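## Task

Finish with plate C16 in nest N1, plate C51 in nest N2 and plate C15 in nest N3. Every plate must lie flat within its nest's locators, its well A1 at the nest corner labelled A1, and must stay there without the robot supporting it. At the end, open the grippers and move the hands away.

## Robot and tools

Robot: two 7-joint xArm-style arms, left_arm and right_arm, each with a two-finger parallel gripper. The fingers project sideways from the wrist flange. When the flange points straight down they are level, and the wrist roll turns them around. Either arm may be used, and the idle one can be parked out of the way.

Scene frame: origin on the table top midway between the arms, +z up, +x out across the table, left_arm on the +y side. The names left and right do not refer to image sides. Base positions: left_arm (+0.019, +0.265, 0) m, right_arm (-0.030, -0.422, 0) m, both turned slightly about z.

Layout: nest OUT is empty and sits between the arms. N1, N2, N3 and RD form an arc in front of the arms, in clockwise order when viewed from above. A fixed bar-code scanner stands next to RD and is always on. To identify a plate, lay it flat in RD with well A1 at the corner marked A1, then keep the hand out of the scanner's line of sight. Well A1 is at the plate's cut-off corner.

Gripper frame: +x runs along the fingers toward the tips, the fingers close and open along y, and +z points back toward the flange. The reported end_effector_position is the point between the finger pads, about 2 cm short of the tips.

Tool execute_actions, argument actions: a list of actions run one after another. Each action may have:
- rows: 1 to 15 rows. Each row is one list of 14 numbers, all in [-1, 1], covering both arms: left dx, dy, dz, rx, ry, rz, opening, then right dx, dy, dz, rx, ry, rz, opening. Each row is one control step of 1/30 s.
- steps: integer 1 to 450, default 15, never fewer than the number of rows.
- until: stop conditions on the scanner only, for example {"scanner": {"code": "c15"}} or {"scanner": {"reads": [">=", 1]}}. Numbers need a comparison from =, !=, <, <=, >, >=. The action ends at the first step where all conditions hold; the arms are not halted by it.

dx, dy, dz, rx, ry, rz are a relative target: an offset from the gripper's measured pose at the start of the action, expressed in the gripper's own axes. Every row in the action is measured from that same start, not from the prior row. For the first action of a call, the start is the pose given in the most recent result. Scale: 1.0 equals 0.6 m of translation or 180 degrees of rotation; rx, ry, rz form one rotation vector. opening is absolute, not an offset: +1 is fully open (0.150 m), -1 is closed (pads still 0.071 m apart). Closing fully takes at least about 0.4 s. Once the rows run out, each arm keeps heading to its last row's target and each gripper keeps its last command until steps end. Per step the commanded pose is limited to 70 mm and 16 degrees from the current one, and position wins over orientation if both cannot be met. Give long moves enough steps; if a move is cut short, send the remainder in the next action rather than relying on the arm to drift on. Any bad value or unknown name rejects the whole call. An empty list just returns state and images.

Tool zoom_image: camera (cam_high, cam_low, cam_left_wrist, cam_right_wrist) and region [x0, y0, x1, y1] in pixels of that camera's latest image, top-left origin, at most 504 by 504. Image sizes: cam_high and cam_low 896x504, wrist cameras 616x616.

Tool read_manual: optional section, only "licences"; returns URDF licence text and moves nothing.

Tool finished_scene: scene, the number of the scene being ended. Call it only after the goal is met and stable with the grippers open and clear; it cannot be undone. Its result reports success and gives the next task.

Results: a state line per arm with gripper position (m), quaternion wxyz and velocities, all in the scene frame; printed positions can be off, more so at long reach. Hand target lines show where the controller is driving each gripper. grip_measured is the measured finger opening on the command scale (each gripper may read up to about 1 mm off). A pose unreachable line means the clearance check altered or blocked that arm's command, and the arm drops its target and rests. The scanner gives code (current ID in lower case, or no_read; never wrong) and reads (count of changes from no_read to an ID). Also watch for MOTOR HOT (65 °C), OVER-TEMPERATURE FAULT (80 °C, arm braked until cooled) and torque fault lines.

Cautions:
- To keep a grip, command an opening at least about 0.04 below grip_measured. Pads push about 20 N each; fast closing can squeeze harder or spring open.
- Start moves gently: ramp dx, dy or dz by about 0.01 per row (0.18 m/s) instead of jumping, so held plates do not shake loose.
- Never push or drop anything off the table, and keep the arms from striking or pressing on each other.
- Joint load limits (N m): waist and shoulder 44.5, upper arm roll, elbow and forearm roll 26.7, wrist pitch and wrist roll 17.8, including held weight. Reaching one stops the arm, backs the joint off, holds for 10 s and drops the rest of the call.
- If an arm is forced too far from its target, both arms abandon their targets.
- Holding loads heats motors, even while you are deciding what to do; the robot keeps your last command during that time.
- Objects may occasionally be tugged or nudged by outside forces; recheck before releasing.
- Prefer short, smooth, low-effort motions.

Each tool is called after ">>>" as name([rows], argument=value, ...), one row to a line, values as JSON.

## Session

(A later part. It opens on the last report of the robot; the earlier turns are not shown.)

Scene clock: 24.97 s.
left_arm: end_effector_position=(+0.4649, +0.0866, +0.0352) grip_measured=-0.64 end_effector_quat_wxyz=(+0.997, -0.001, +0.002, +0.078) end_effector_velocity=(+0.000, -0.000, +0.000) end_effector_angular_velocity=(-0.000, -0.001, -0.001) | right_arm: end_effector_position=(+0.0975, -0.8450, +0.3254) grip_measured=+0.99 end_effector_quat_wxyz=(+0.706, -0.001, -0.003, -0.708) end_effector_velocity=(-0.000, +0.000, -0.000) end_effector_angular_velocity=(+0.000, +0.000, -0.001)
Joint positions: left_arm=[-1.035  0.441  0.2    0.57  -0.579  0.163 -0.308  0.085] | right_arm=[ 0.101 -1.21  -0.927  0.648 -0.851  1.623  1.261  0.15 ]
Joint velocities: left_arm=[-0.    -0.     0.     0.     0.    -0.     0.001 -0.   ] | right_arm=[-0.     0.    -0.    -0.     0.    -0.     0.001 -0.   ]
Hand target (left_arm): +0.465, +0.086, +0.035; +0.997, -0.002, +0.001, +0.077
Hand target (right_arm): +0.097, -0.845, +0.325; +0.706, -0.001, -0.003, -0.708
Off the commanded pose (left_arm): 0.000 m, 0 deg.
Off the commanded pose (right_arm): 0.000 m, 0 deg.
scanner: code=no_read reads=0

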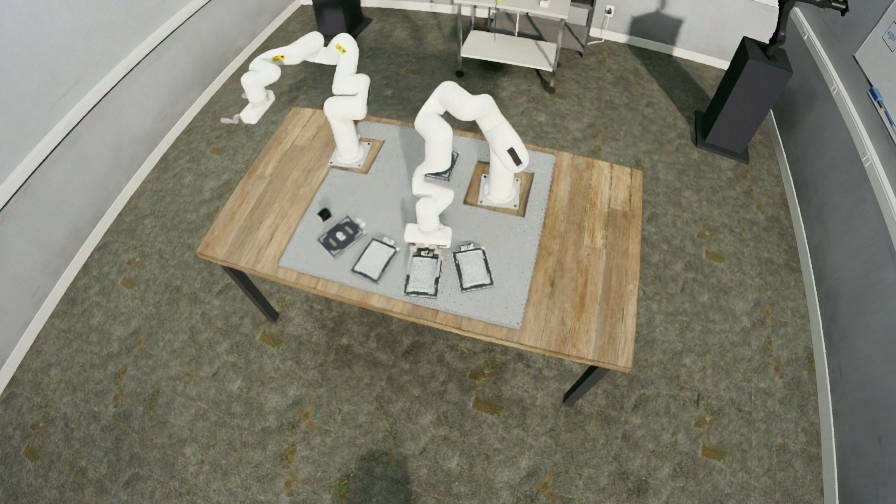

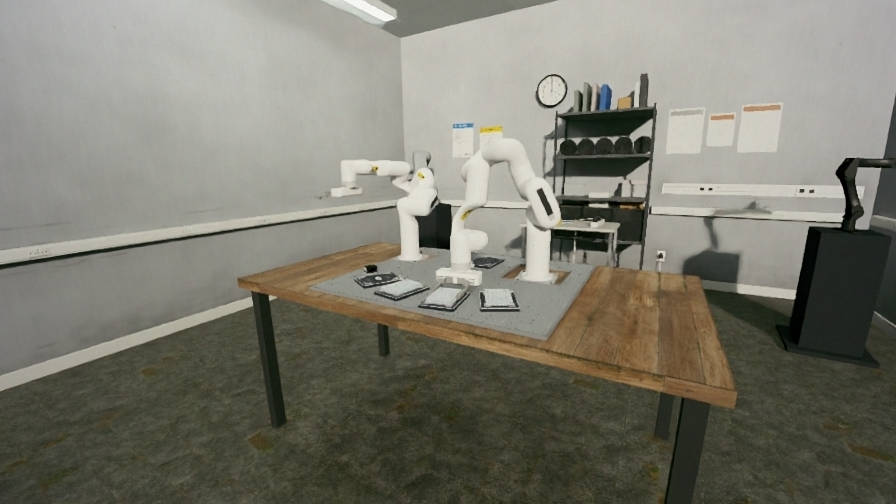

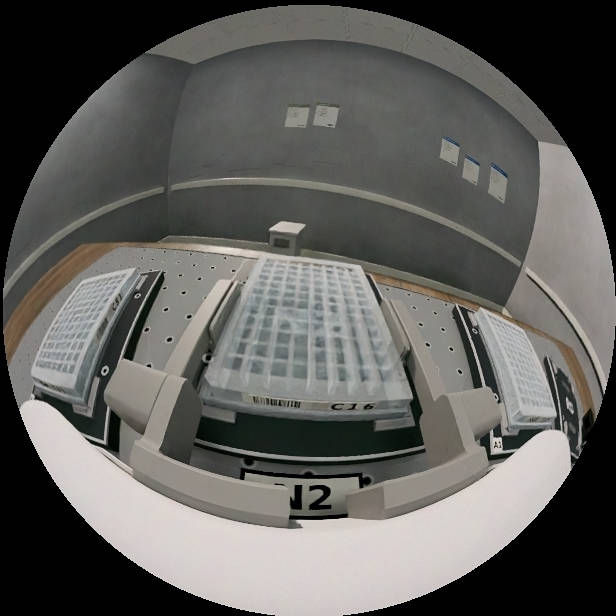

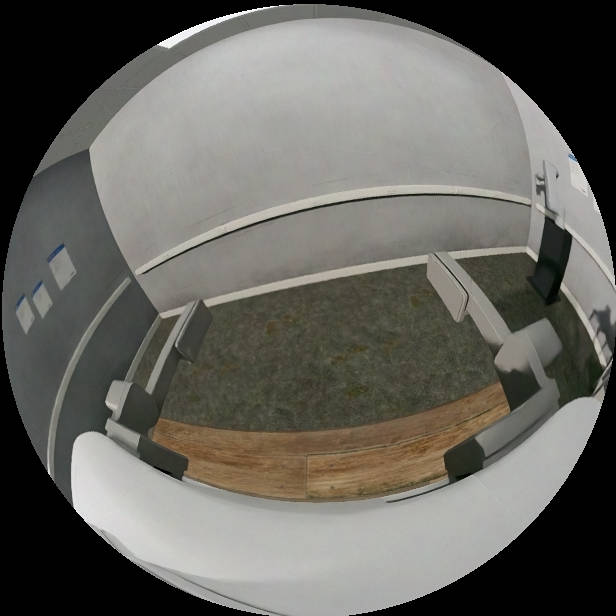

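>>> execute_actions([
  {"rows": [[0,0,0.005,0,0,0,-0.74,0,0,0,0,0,0,1],[0,0,0.012,0,0,0,-0.74,0,0,0,0,0,0,1],[0,0,0.02,0,0,0,-0.74,0,0,0,0,0,0,1],[0,0,0.03,0,0,0,-0.74,0,0,0,0,0,0,1],[0,0,0.04,0,0,0,-0.74,0,0,0,0,0,0,1],[0,0,0.05,0,0,0,-0.74,0,0,0,0,0,0,1],[0,0,0.06,0,0,0,-0.74,0,0,0,0,0,0,1],[0,0,0.07,0,0,0,-0.74,0,0,0,0,0,0,1],[0,0,0.08,0,0,0,-0.74,0,0,0,0,0,0,1],[0,0,0.09,0,0,0,-0.74,0,0,0,0,0,0,1],[0,0,0.1,0,0,0,-0.74,0,0,0,0,0,0,1]], "steps": 20},
  {"rows": [[-0.006,-0.015,0,0,0,-0.007,-0.74,0,0,0,0,0,0,1],[-0.012,-0.03,0,0,0,-0.014,-0.74,0,0,0,0,0,0,1],[-0.018,-0.046,0,0,0,-0.02,-0.74,0,0,0,0,0,0,1],[-0.025,-0.061,0,0,0,-0.027,-0.74,0,0,0,0,0,0,1],[-0.031,-0.076,0,0,0,-0.034,-0.74,0,0,0,0,0,0,1],[-0.037,-0.092,0,0,0,-0.041,-0.74,0,0,0,0,0,0,1],[-0.043,-0.107,0,0,0,-0.047,-0.74,0,0,0,0,0,0,1],[-0.049,-0.122,0,0,0,-0.054,-0.74,0,0,0,0,0,0,1],[-0.055,-0.137,0,0,0,-0.061,-0.74,0,0,0,0,0,0,1],[-0.061,-0.153,0,0,0,-0.068,-0.74,0,0,0,0,0,0,1],[-0.068,-0.168,0,0,0,-0.075,-0.74,0,0,0,0,0,0,1],[-0.0737,-0.1833,0,0,0,-0.0813,-0.74,0,0,0,0,0,0,1]], "steps": 18},
  {"rows": [[-0.002,-0.016,0,0,0,-0.007,-0.74,0,0,0,0,0,0,1],[-0.004,-0.033,0,0,0,-0.014,-0.74,0,0,0,0,0,0,1],[-0.006,-0.049,0,0,0,-0.02,-0.74,0,0,0,0,0,0,1],[-0.008,-0.065,0,0,0,-0.027,-0.74,0,0,0,0,0,0,1],[-0.0105,-0.082,0,0,0,-0.034,-0.74,0,0,0,0,0,0,1],[-0.0126,-0.098,0,0,0,-0.041,-0.74,0,0,0,0,0,0,1],[-0.0147,-0.114,0,0,0,-0.047,-0.74,0,0,0,0,0,0,1],[-0.0168,-0.131,0,0,0,-0.054,-0.74,0,0,0,0,0,0,1],[-0.019,-0.147,0,0,0,-0.061,-0.74,0,0,0,0,0,0,1],[-0.021,-0.163,0,0,0,-0.068,-0.74,0,0,0,0,0,0,1],[-0.023,-0.18,0,0,0,-0.075,-0.74,0,0,0,0,0,0,1],[-0.0252,-0.196,0,0,0,-0.0813,-0.74,0,0,0,0,0,0,1]], "steps": 18},
  {"rows": [[0.002,-0.016,0,0,0,-0.007,-0.74,0,0,0,0,0,0,1],[0.004,-0.033,0,0,0,-0.014,-0.74,0,0,0,0,0,0,1],[0.006,-0.049,0,0,0,-0.02,-0.74,0,0,0,0,0,0,1],[0.008,-0.065,0,0,0,-0.027,-0.74,0,0,0,0,0,0,1],[0.0105,-0.082,0,0,0,-0.034,-0.74,0,0,0,0,0,0,1],[0.0126,-0.098,0,0,0,-0.041,-0.74,0,0,0,0,0,0,1],[0.0147,-0.114,0,0,0,-0.047,-0.74,0,0,0,0,0,0,1],[0.0168,-0.131,0,0,0,-0.054,-0.74,0,0,0,0,0,0,1],[0.019,-0.147,0,0,0,-0.061,-0.74,0,0,0,0,0,0,1],[0.021,-0.163,0,0,0,-0.068,-0.74,0,0,0,0,0,0,1],[0.023,-0.18,0,0,0,-0.075,-0.74,0,0,0,0,0,0,1],[0.0255,-0.1958,0,0,0,-0.0813,-0.74,0,0,0,0,0,0,1]], "steps": 25},
])

>>> zoom_image(camera="cam_high", region=[290, 170, 450, 300])

Scene clock: 28.77 s.
left_arm: end_effector_position=(+0.3856, -0.2582, +0.0962) grip_measured=-0.64 end_effector_quat_wxyz=(+0.954, -0.001, +0.001, -0.300) end_effector_velocity=(-0.004, -0.006, +0.001) end_effector_angular_velocity=(-0.005, +0.000, -0.011) | right_arm: end_effector_position=(+0.0975, -0.8450, +0.3254) grip_measured=+0.99 end_effector_quat_wxyz=(+0.706, -0.001, -0.003, -0.708) end_effector_velocity=(-0.000, -0.000, +0.000) end_effector_angular_velocity=(-0.001, -0.000, -0.001)
Joint positions: left_arm=[-1.379  0.508  0.186  1.032 -0.179  0.538 -0.325  0.085] | right_arm=[ 0.101 -1.21  -0.927  0.648 -0.851  1.623  1.261  0.15 ]
Joint velocities: left_arm=[-0.004  0.001 -0.006  0.005  0.    -0.001  0.002  0.   ] | right_arm=[-0.    -0.     0.    -0.    -0.001 -0.001  0.001  0.   ]
Hand target (left_arm): +0.385, -0.259, +0.096; +0.954, -0.001, +0.000, -0.300
Hand target (right_arm): +0.097, -0.845, +0.325; +0.706, -0.001, -0.003, -0.708
Off the commanded pose (left_arm): 0.001 m, 0 deg.
Off the commanded pose (right_arm): 0.000 m, 0 deg.
scanner: code=no_read reads=0

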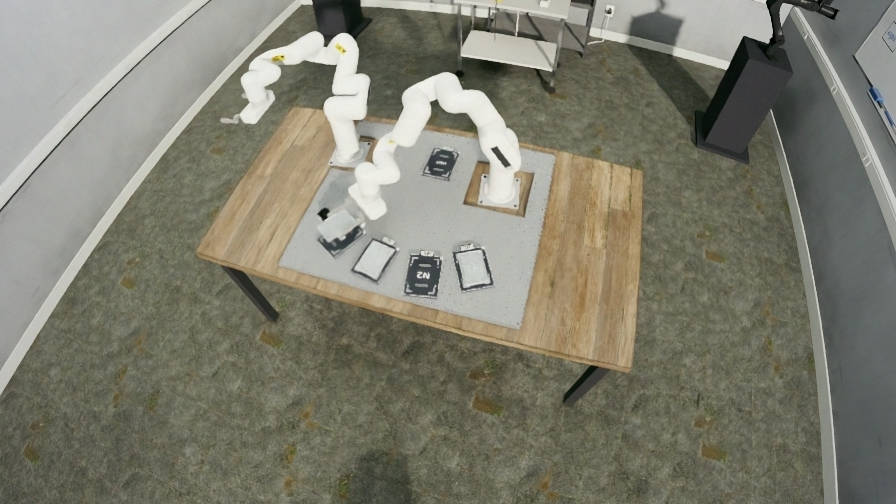

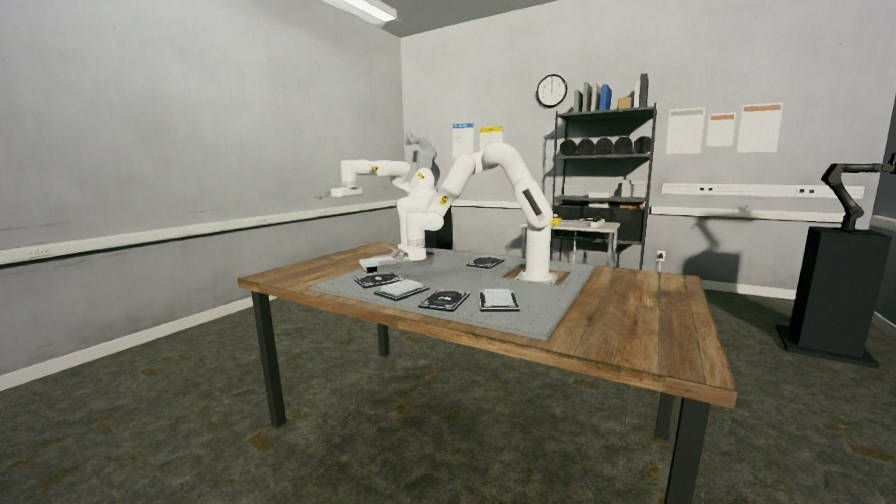

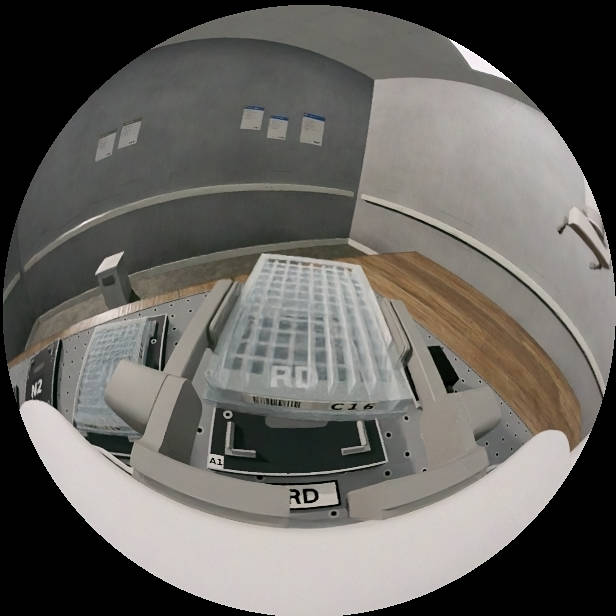

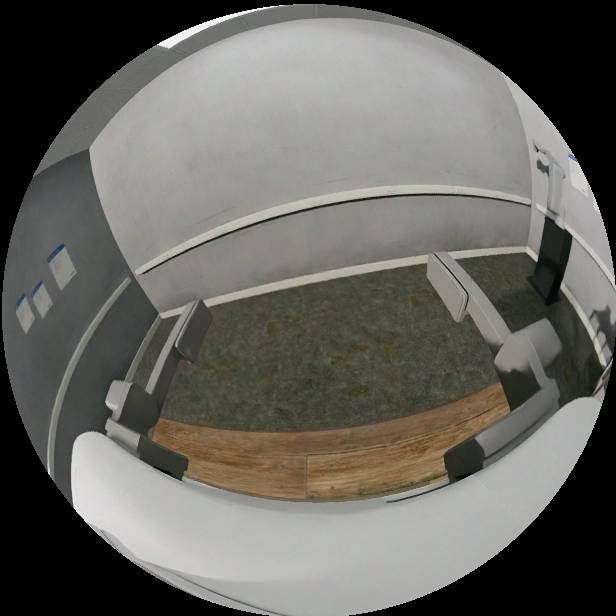

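Region (290, 170, 450, 300) of cam_high's 896x504 image, scaled by 3.150, with more detail than that image has; it fills the top 410 rows of this view, and the rest is white.

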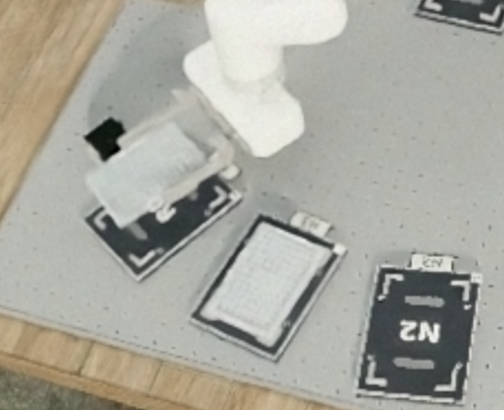

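>>> execute_actions([
  {"rows": [[0,0,-0.01,0,0,0.003,-0.74,0,0,0,0,0,0,1],[0,0,-0.02,0,0,0.006,-0.74,0,0,0,0,0,0,1],[0,0,-0.03,0,0,0.009,-0.74,0,0,0,0,0,0,1],[0,0,-0.04,0,0,0.012,-0.74,0,0,0,0,0,0,1],[0,0,-0.05,0,0,0.015,-0.74,0,0,0,0,0,0,1],[0,0,-0.06,0,0,0.017,-0.74,0,0,0,0,0,0,1],[0,0,-0.07,0,0,0.017,-0.74,0,0,0,0,0,0,1]], "steps": 22},
])

>>> zoom_image(camera="cam_left_wrist", region=[120, 240, 500, 520])

>>> zoom_image(camera="cam_high", region=[290, 170, 450, 300])

Scene clock: 29.70 s.
left_arm: end_effector_position=(+0.3858, -0.2584, +0.0545) grip_measured=-0.64 end_effector_quat_wxyz=(+0.962, -0.001, +0.000, -0.274) end_effector_velocity=(-0.001, +0.001, -0.002) end_effector_angular_velocity=(+0.004, +0.001, -0.001) | right_arm: end_effector_position=(+0.0975, -0.8450, +0.3254) grip_measured=+0.99 end_effector_quat_wxyz=(+0.706, -0.001, -0.003, -0.708) end_effector_velocity=(-0.000, +0.000, -0.000) end_effector_angular_velocity=(+0.001, +0.000, +0.000)
Joint positions: left_arm=[-1.379  0.624  0.165  1.068 -0.221  0.459 -0.362  0.085] | right_arm=[ 0.101 -1.21  -0.927  0.648 -0.851  1.623  1.261  0.15 ]
Joint velocities: left_arm=[-0.     0.003 -0.    -0.001  0.     0.     0.001  0.   ] | right_arm=[-0.    -0.001 -0.    -0.     0.     0.001 -0.    -0.   ]
Hand target (left_arm): +0.386, -0.258, +0.054; +0.962, -0.001, +0.001, -0.274
Hand target (right_arm): +0.097, -0.845, +0.325; +0.706, -0.001, -0.003, -0.708
Off the commanded pose (left_arm): 0.000 m, 0 deg.
Off the commanded pose (right_arm): 0.000 m, 0 deg.
scanner: code=no_read reads=0

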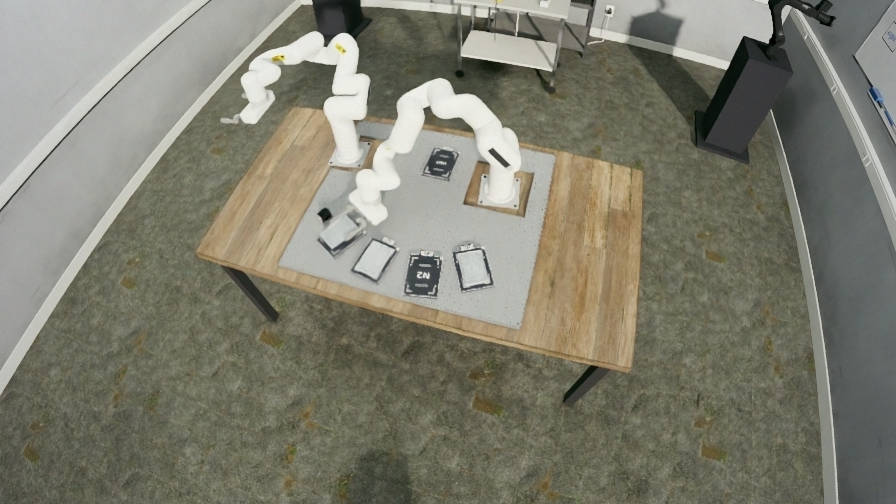

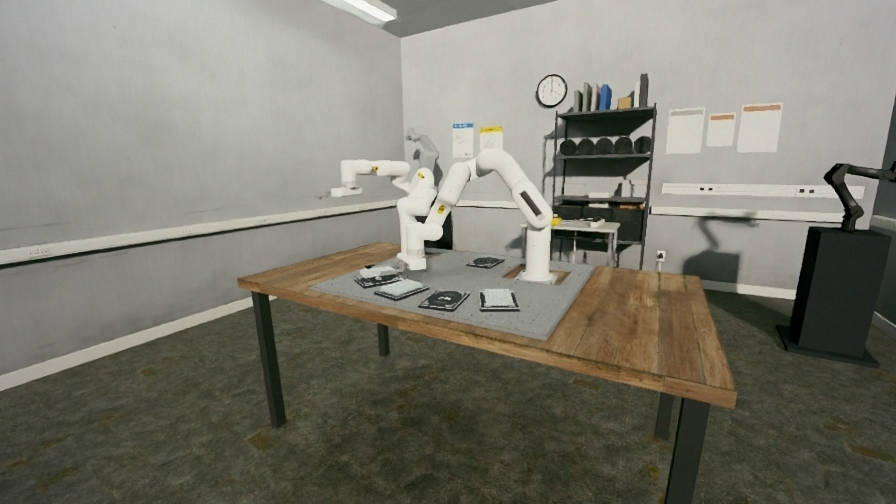

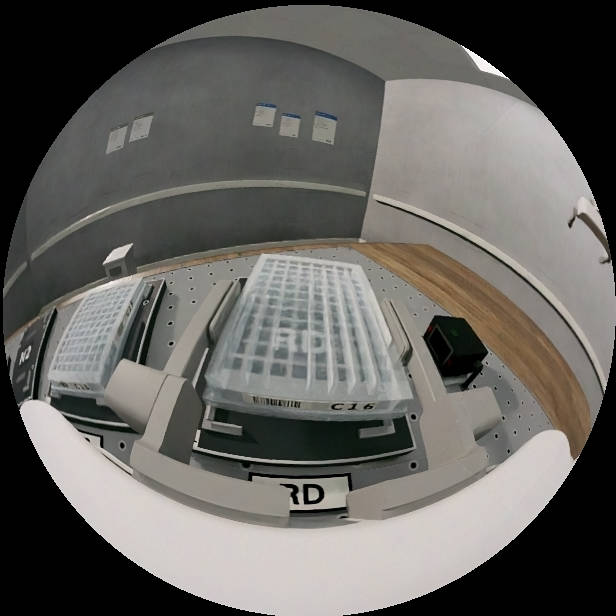

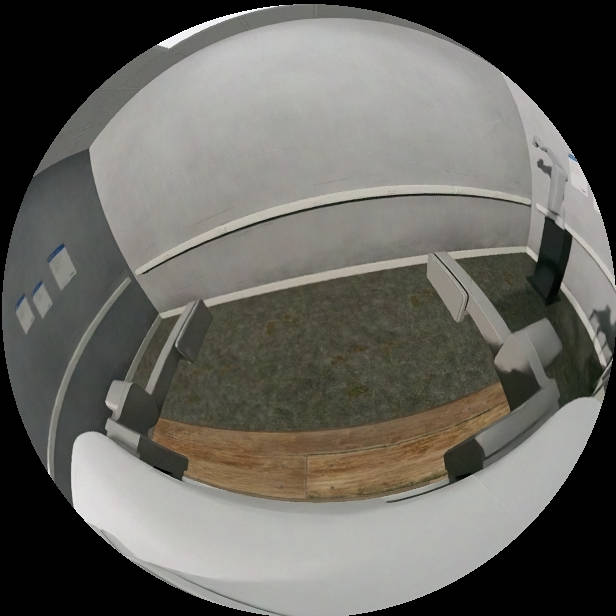

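Region (120, 240, 500, 520) of cam_left_wrist's 616x616 image, scaled by 1.326, with more detail than that image has; it fills the top 371 rows of this view, and the rest is white.

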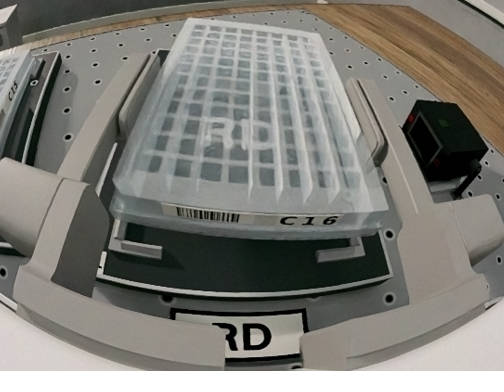

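Region (290, 170, 450, 300) of cam_high's 896x504 image, scaled by 3.150, with more detail than that image has; it fills the top 410 rows of this view, and the rest is white.

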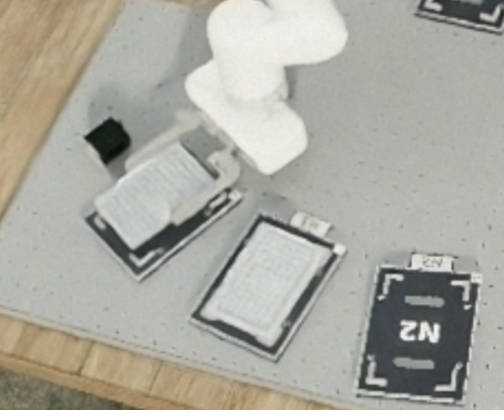

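>>> execute_actions([
  {"rows": [[0,0.001,-0.005,0,0,0.004,-0.74,0,0,0,0,0,0,1],[0,0.002,-0.01,0,0,0.008,-0.74,0,0,0,0,0,0,1],[0,0.003,-0.015,0,0,0.011,-0.74,0,0,0,0,0,0,1],[0,0.003,-0.02,0,0,0.011,-0.74,0,0,0,0,0,0,1]], "steps": 20},
])

>>> zoom_image(camera="cam_left_wrist", region=[120, 240, 500, 520])

>>> zoom_image(camera="cam_high", region=[300, 190, 400, 270])

Scene clock: 30.87 s.
left_arm: end_effector_position=(+0.3868, -0.2569, +0.0425) grip_measured=-0.64 end_effector_quat_wxyz=(+0.966, -0.001, +0.000, -0.258) end_effector_velocity=(-0.000, -0.001, +0.000) end_effector_angular_velocity=(-0.001, -0.001, -0.002) | right_arm: end_effector_position=(+0.0975, -0.8450, +0.3254) grip_measured=+0.99 end_effector_quat_wxyz=(+0.706, -0.001, -0.003, -0.708) end_effector_velocity=(-0.001, -0.000, +0.000) end_effector_angular_velocity=(+0.000, -0.000, -0.001)
Joint positions: left_arm=[-1.384  0.66   0.162  1.084 -0.238  0.441 -0.391  0.085] | right_arm=[ 0.101 -1.21  -0.927  0.648 -0.851  1.623  1.261  0.15 ]
Joint velocities: left_arm=[-0.001 -0.     0.    -0.     0.    -0.001  0.001 -0.   ] | right_arm=[-0.001 -0.     0.     0.     0.     0.     0.     0.   ]
Hand target (left_arm): +0.387, -0.257, +0.042; +0.966, -0.001, +0.000, -0.258
Hand target (right_arm): +0.097, -0.845, +0.325; +0.706, -0.001, -0.003, -0.708
Off the commanded pose (left_arm): 0.000 m, 0 deg.
Off the commanded pose (right_arm): 0.000 m, 0 deg.
scanner: code=no_read reads=0

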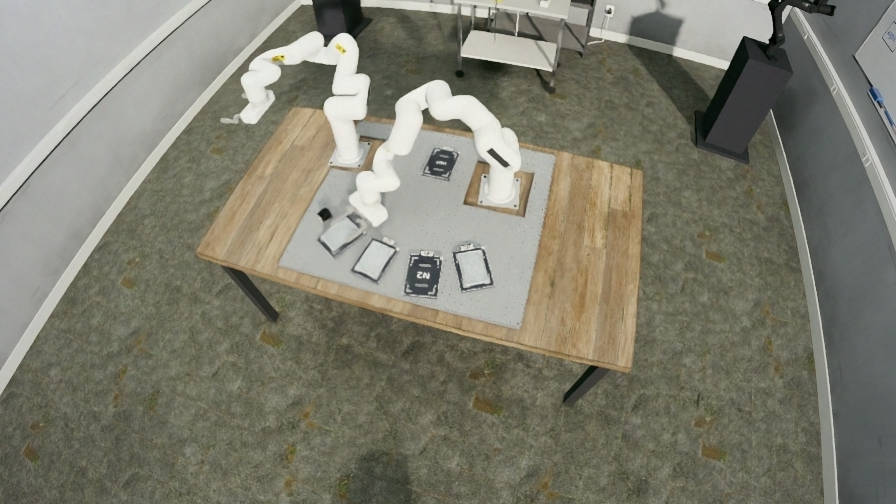

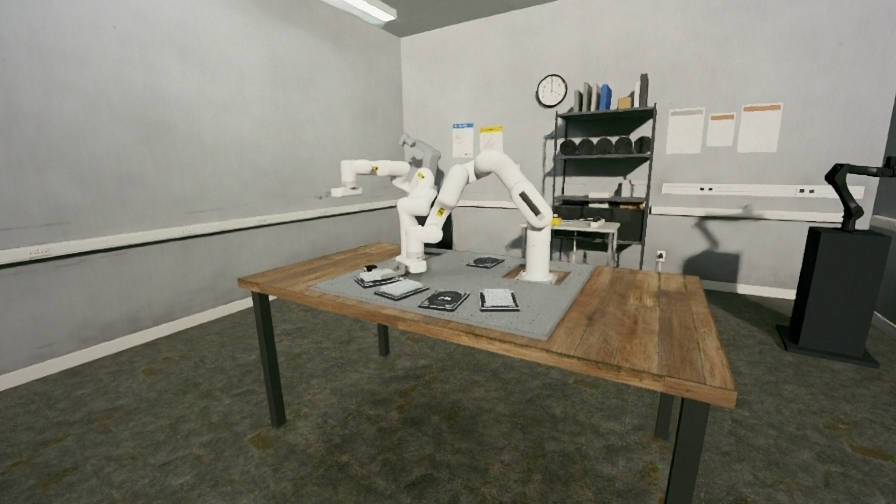

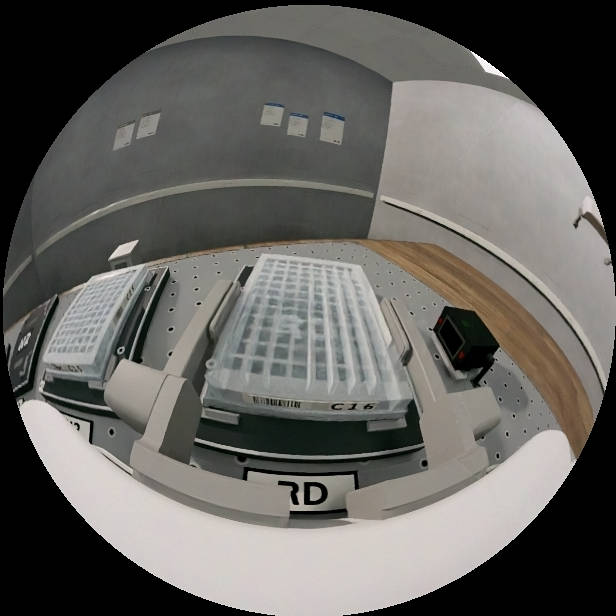

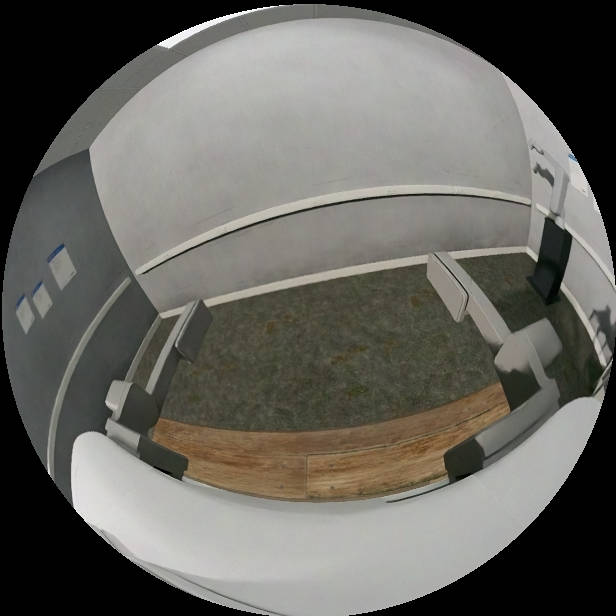

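Region (120, 240, 500, 520) of cam_left_wrist's 616x616 image, scaled by 1.326, with more detail than that image has; it fills the top 371 rows of this view, and the rest is white.

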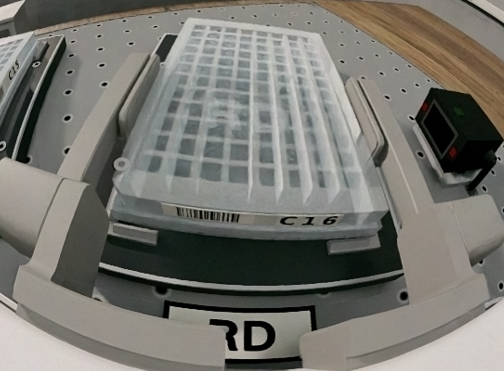

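Region (300, 190, 400, 270) of cam_high's 896x504 image, scaled by 5.040, with more detail than that image has; it fills the top 403 rows of this view, and the rest is white.

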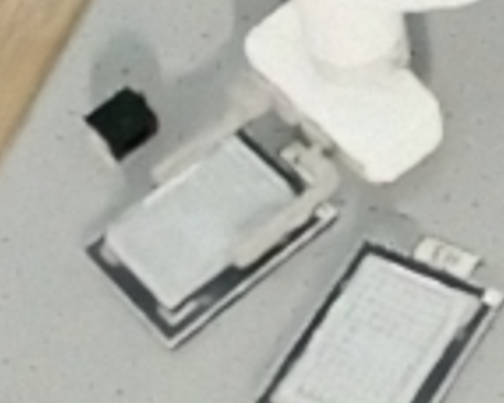

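>>> execute_actions([
  {"rows": [[0.002,0.001,0,0,0,0,-0.74,0,0,0,0,0,0,1],[0.004,0.001,0,0,0,0,-0.74,0,0,0,0,0,0,1]], "steps": 10},
  {"rows": [[0,0,-0.003,0,0,0,-0.74,0,0,0,0,0,0,1],[0,0,-0.006,0,0,0,-0.74,0,0,0,0,0,0,1],[0,0,-0.009,0,0,0,-0.74,0,0,0,0,0,0,1],[0,0,-0.011,0,0,0,-0.74,0,0,0,0,0,0,1]], "steps": 18},
])

>>> zoom_image(camera="cam_left_wrist", region=[120, 240, 500, 520])

>>> zoom_image(camera="cam_high", region=[300, 190, 400, 270])

Scene clock: 31.97 s.
left_arm: end_effector_position=(+0.3895, -0.2575, +0.0362) grip_measured=-0.64 end_effector_quat_wxyz=(+0.966, -0.001, +0.000, -0.257) end_effector_velocity=(+0.000, -0.000, +0.000) end_effector_angular_velocity=(-0.000, -0.000, -0.001) | right_arm: end_effector_position=(+0.0975, -0.8450, +0.3254) grip_measured=+0.99 end_effector_quat_wxyz=(+0.706, -0.001, -0.003, -0.708) end_effector_velocity=(+0.000, +0.000, +0.000) end_effector_angular_velocity=(-0.000, -0.000, +0.000)
Joint positions: left_arm=[-1.376  0.681  0.157  1.097 -0.241  0.432 -0.385  0.085] | right_arm=[ 0.101 -1.21  -0.927  0.648 -0.851  1.623  1.261  0.15 ]
Joint velocities: left_arm=[ 0.     0.    -0.     0.001  0.     0.     0.001 -0.   ] | right_arm=[ 0.001 -0.     0.     0.    -0.     0.     0.     0.   ]
Hand target (left_arm): +0.389, -0.258, +0.036; +0.966, -0.001, +0.001, -0.258
Hand target (right_arm): +0.097, -0.845, +0.325; +0.706, -0.001, -0.003, -0.708
Off the commanded pose (left_arm): 0.000 m, 0 deg.
Off the commanded pose (right_arm): 0.000 m, 0 deg.
scanner: code=no_read reads=0

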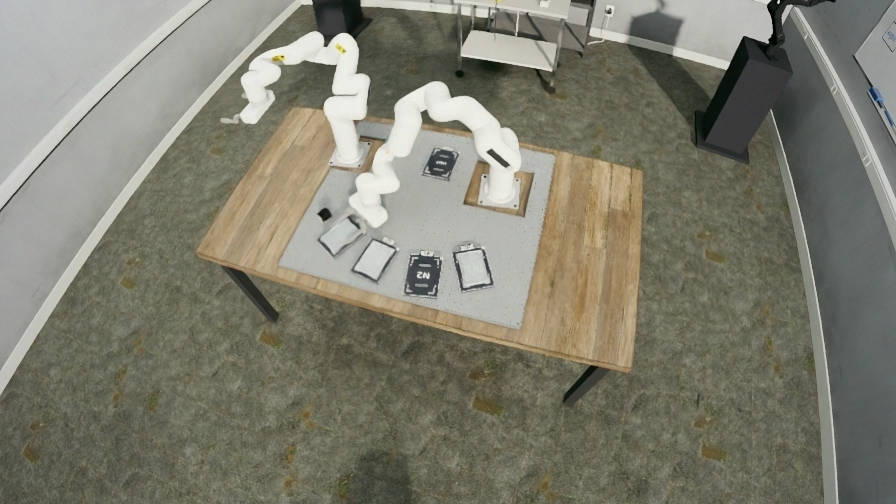

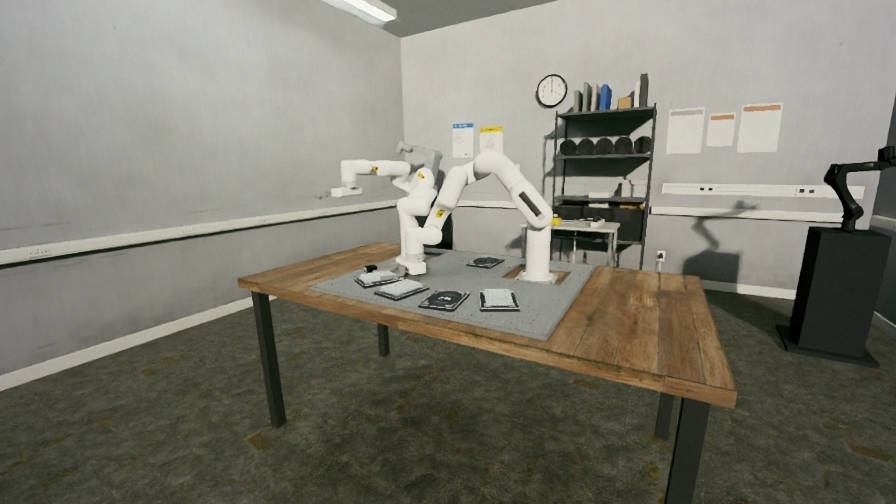

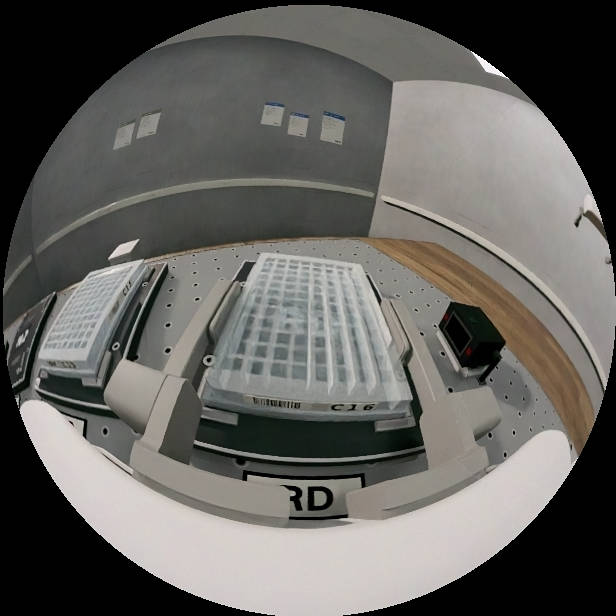

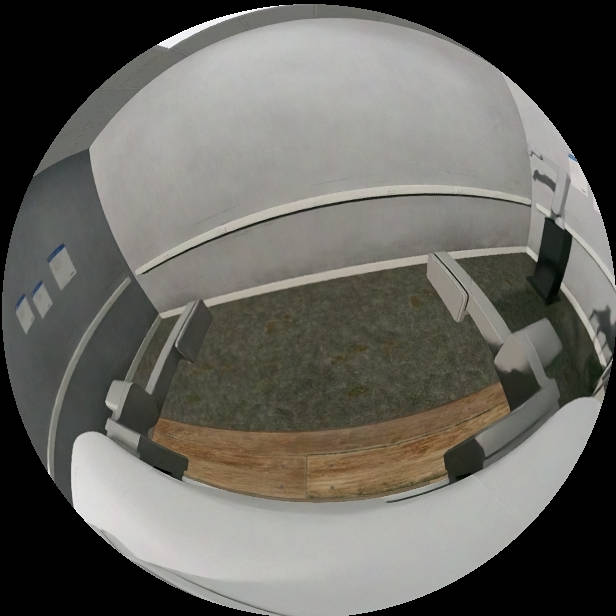

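Region (120, 240, 500, 520) of cam_left_wrist's 616x616 image, scaled by 1.326, with more detail than that image has; it fills the top 371 rows of this view, and the rest is white.

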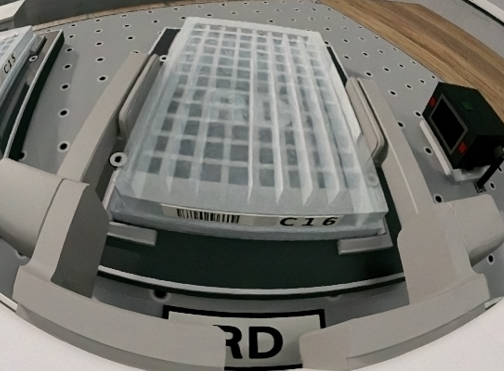

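Region (300, 190, 400, 270) of cam_high's 896x504 image, scaled by 5.040, with more detail than that image has; it fills the top 403 rows of this view, and the rest is white.

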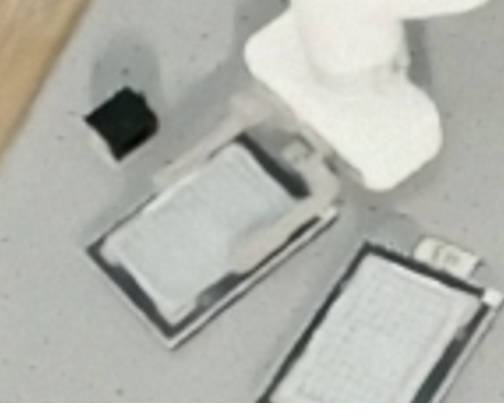

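>>> execute_actions([
  {"rows": [[0,0,0.004,0,0,0,-0.74,0,0,0,0,0,0,1],[0,0,0.008,0,0,0,-0.74,0,0,0,0,0,0,1],[0,0,0.011,0,0,0,-0.74,0,0,0,0,0,0,1]], "steps": 12},
  {"rows": [[0,0,0,0,0,0.004,-0.74,0,0,0,0,0,0,1],[0,0,0,0,0,0.008,-0.74,0,0,0,0,0,0,1],[0,0,0,0,0,0.011,-0.74,0,0,0,0,0,0,1]], "steps": 12},
  {"rows": [[0,0,-0.003,0,0,0,-0.74,0,0,0,0,0,0,1],[0,0,-0.006,0,0,0,-0.74,0,0,0,0,0,0,1],[0,0,-0.009,0,0,0,-0.74,0,0,0,0,0,0,1],[0,0,-0.0115,0,0,0,-0.74,0,0,0,0,0,0,1]], "steps": 18},
])

>>> zoom_image(camera="cam_left_wrist", region=[120, 240, 500, 520])

>>> zoom_image(camera="cam_high", region=[300, 190, 400, 270])

Scene clock: 33.57 s.
left_arm: end_effector_position=(+0.3899, -0.2576, +0.0365) grip_measured=-0.64 end_effector_quat_wxyz=(+0.971, -0.001, -0.000, -0.241) end_effector_velocity=(-0.000, +0.001, -0.002) end_effector_angular_velocity=(+0.003, +0.002, +0.001) | right_arm: end_effector_position=(+0.0975, -0.8450, +0.3254) grip_measured=+0.99 end_effector_quat_wxyz=(+0.706, -0.001, -0.003, -0.708) end_effector_velocity=(-0.000, -0.000, +0.000) end_effector_angular_velocity=(-0.002, +0.002, -0.000)
Joint positions: left_arm=[-1.39   0.688  0.164  1.109 -0.25   0.438 -0.422  0.085] | right_arm=[ 0.101 -1.21  -0.927  0.648 -0.851  1.623  1.261  0.15 ]
Joint velocities: left_arm=[ 0.     0.003 -0.     0.    -0.     0.001 -0.    -0.   ] | right_arm=[-0.     0.001  0.    -0.001 -0.001  0.     0.    -0.   ]
Hand target (left_arm): +0.389, -0.257, +0.035; +0.971, -0.000, +0.001, -0.241
Hand target (right_arm): +0.097, -0.845, +0.325; +0.706, -0.001, -0.003, -0.708
Off the commanded pose (left_arm): 0.001 m, 0 deg.
Off the commanded pose (right_arm): 0.000 m, 0 deg.
scanner: code=no_read reads=0

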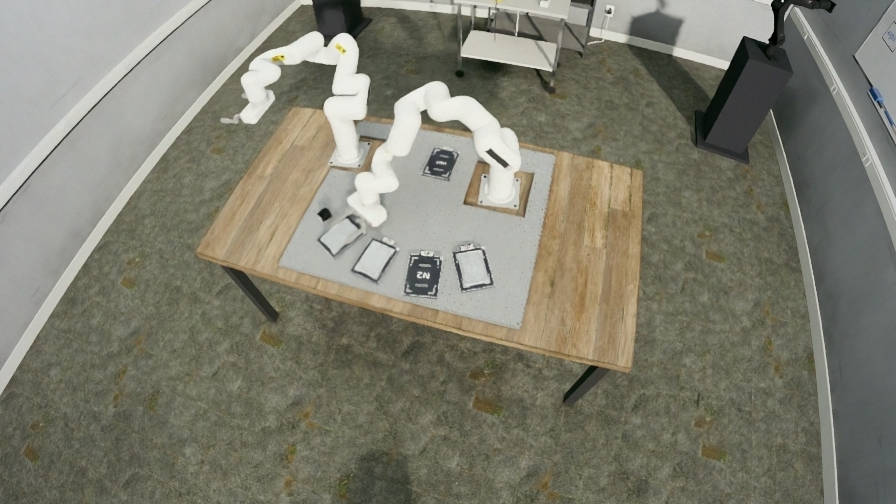

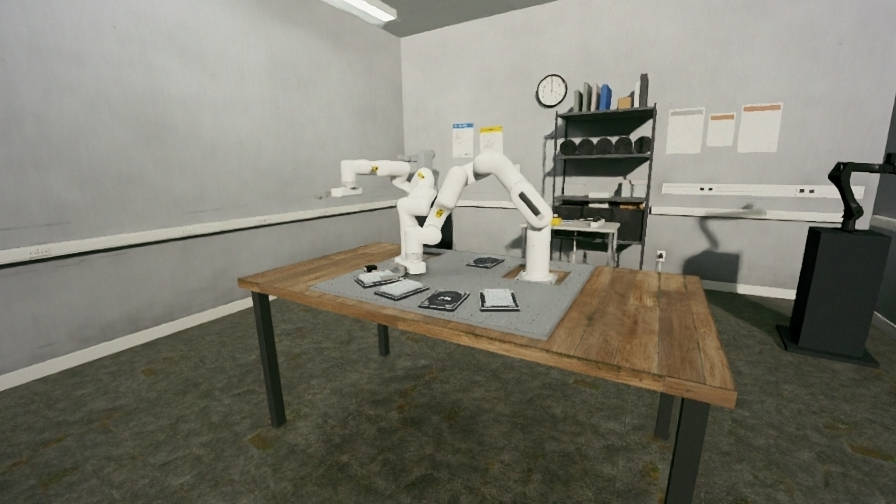

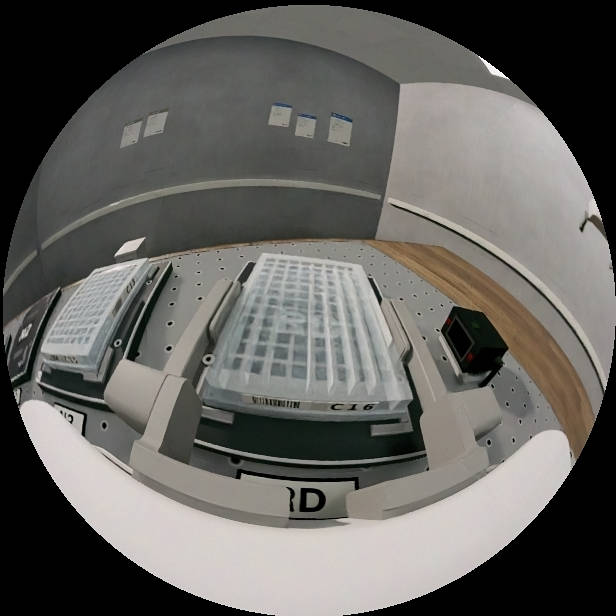

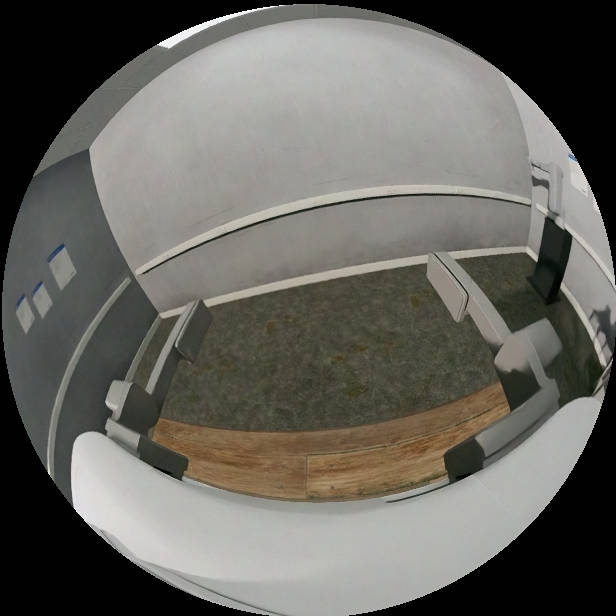

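Region (120, 240, 500, 520) of cam_left_wrist's 616x616 image, scaled by 1.326, with more detail than that image has; it fills the top 371 rows of this view, and the rest is white.

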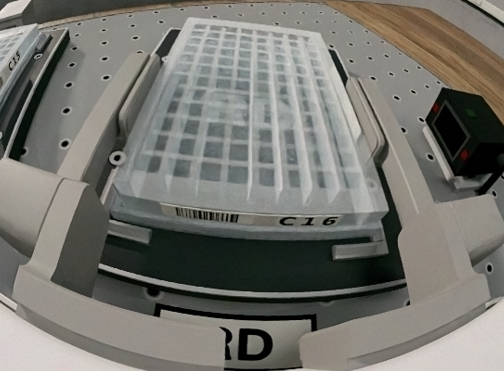

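Region (300, 190, 400, 270) of cam_high's 896x504 image, scaled by 5.040, with more detail than that image has; it fills the top 403 rows of this view, and the rest is white.

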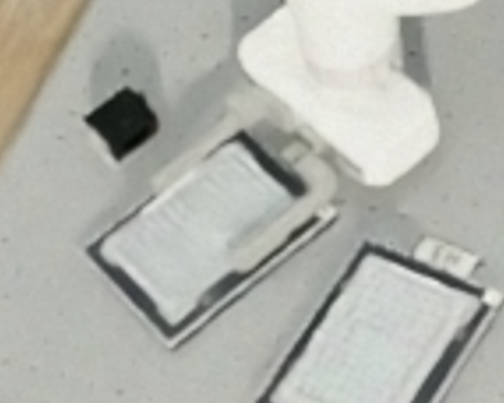

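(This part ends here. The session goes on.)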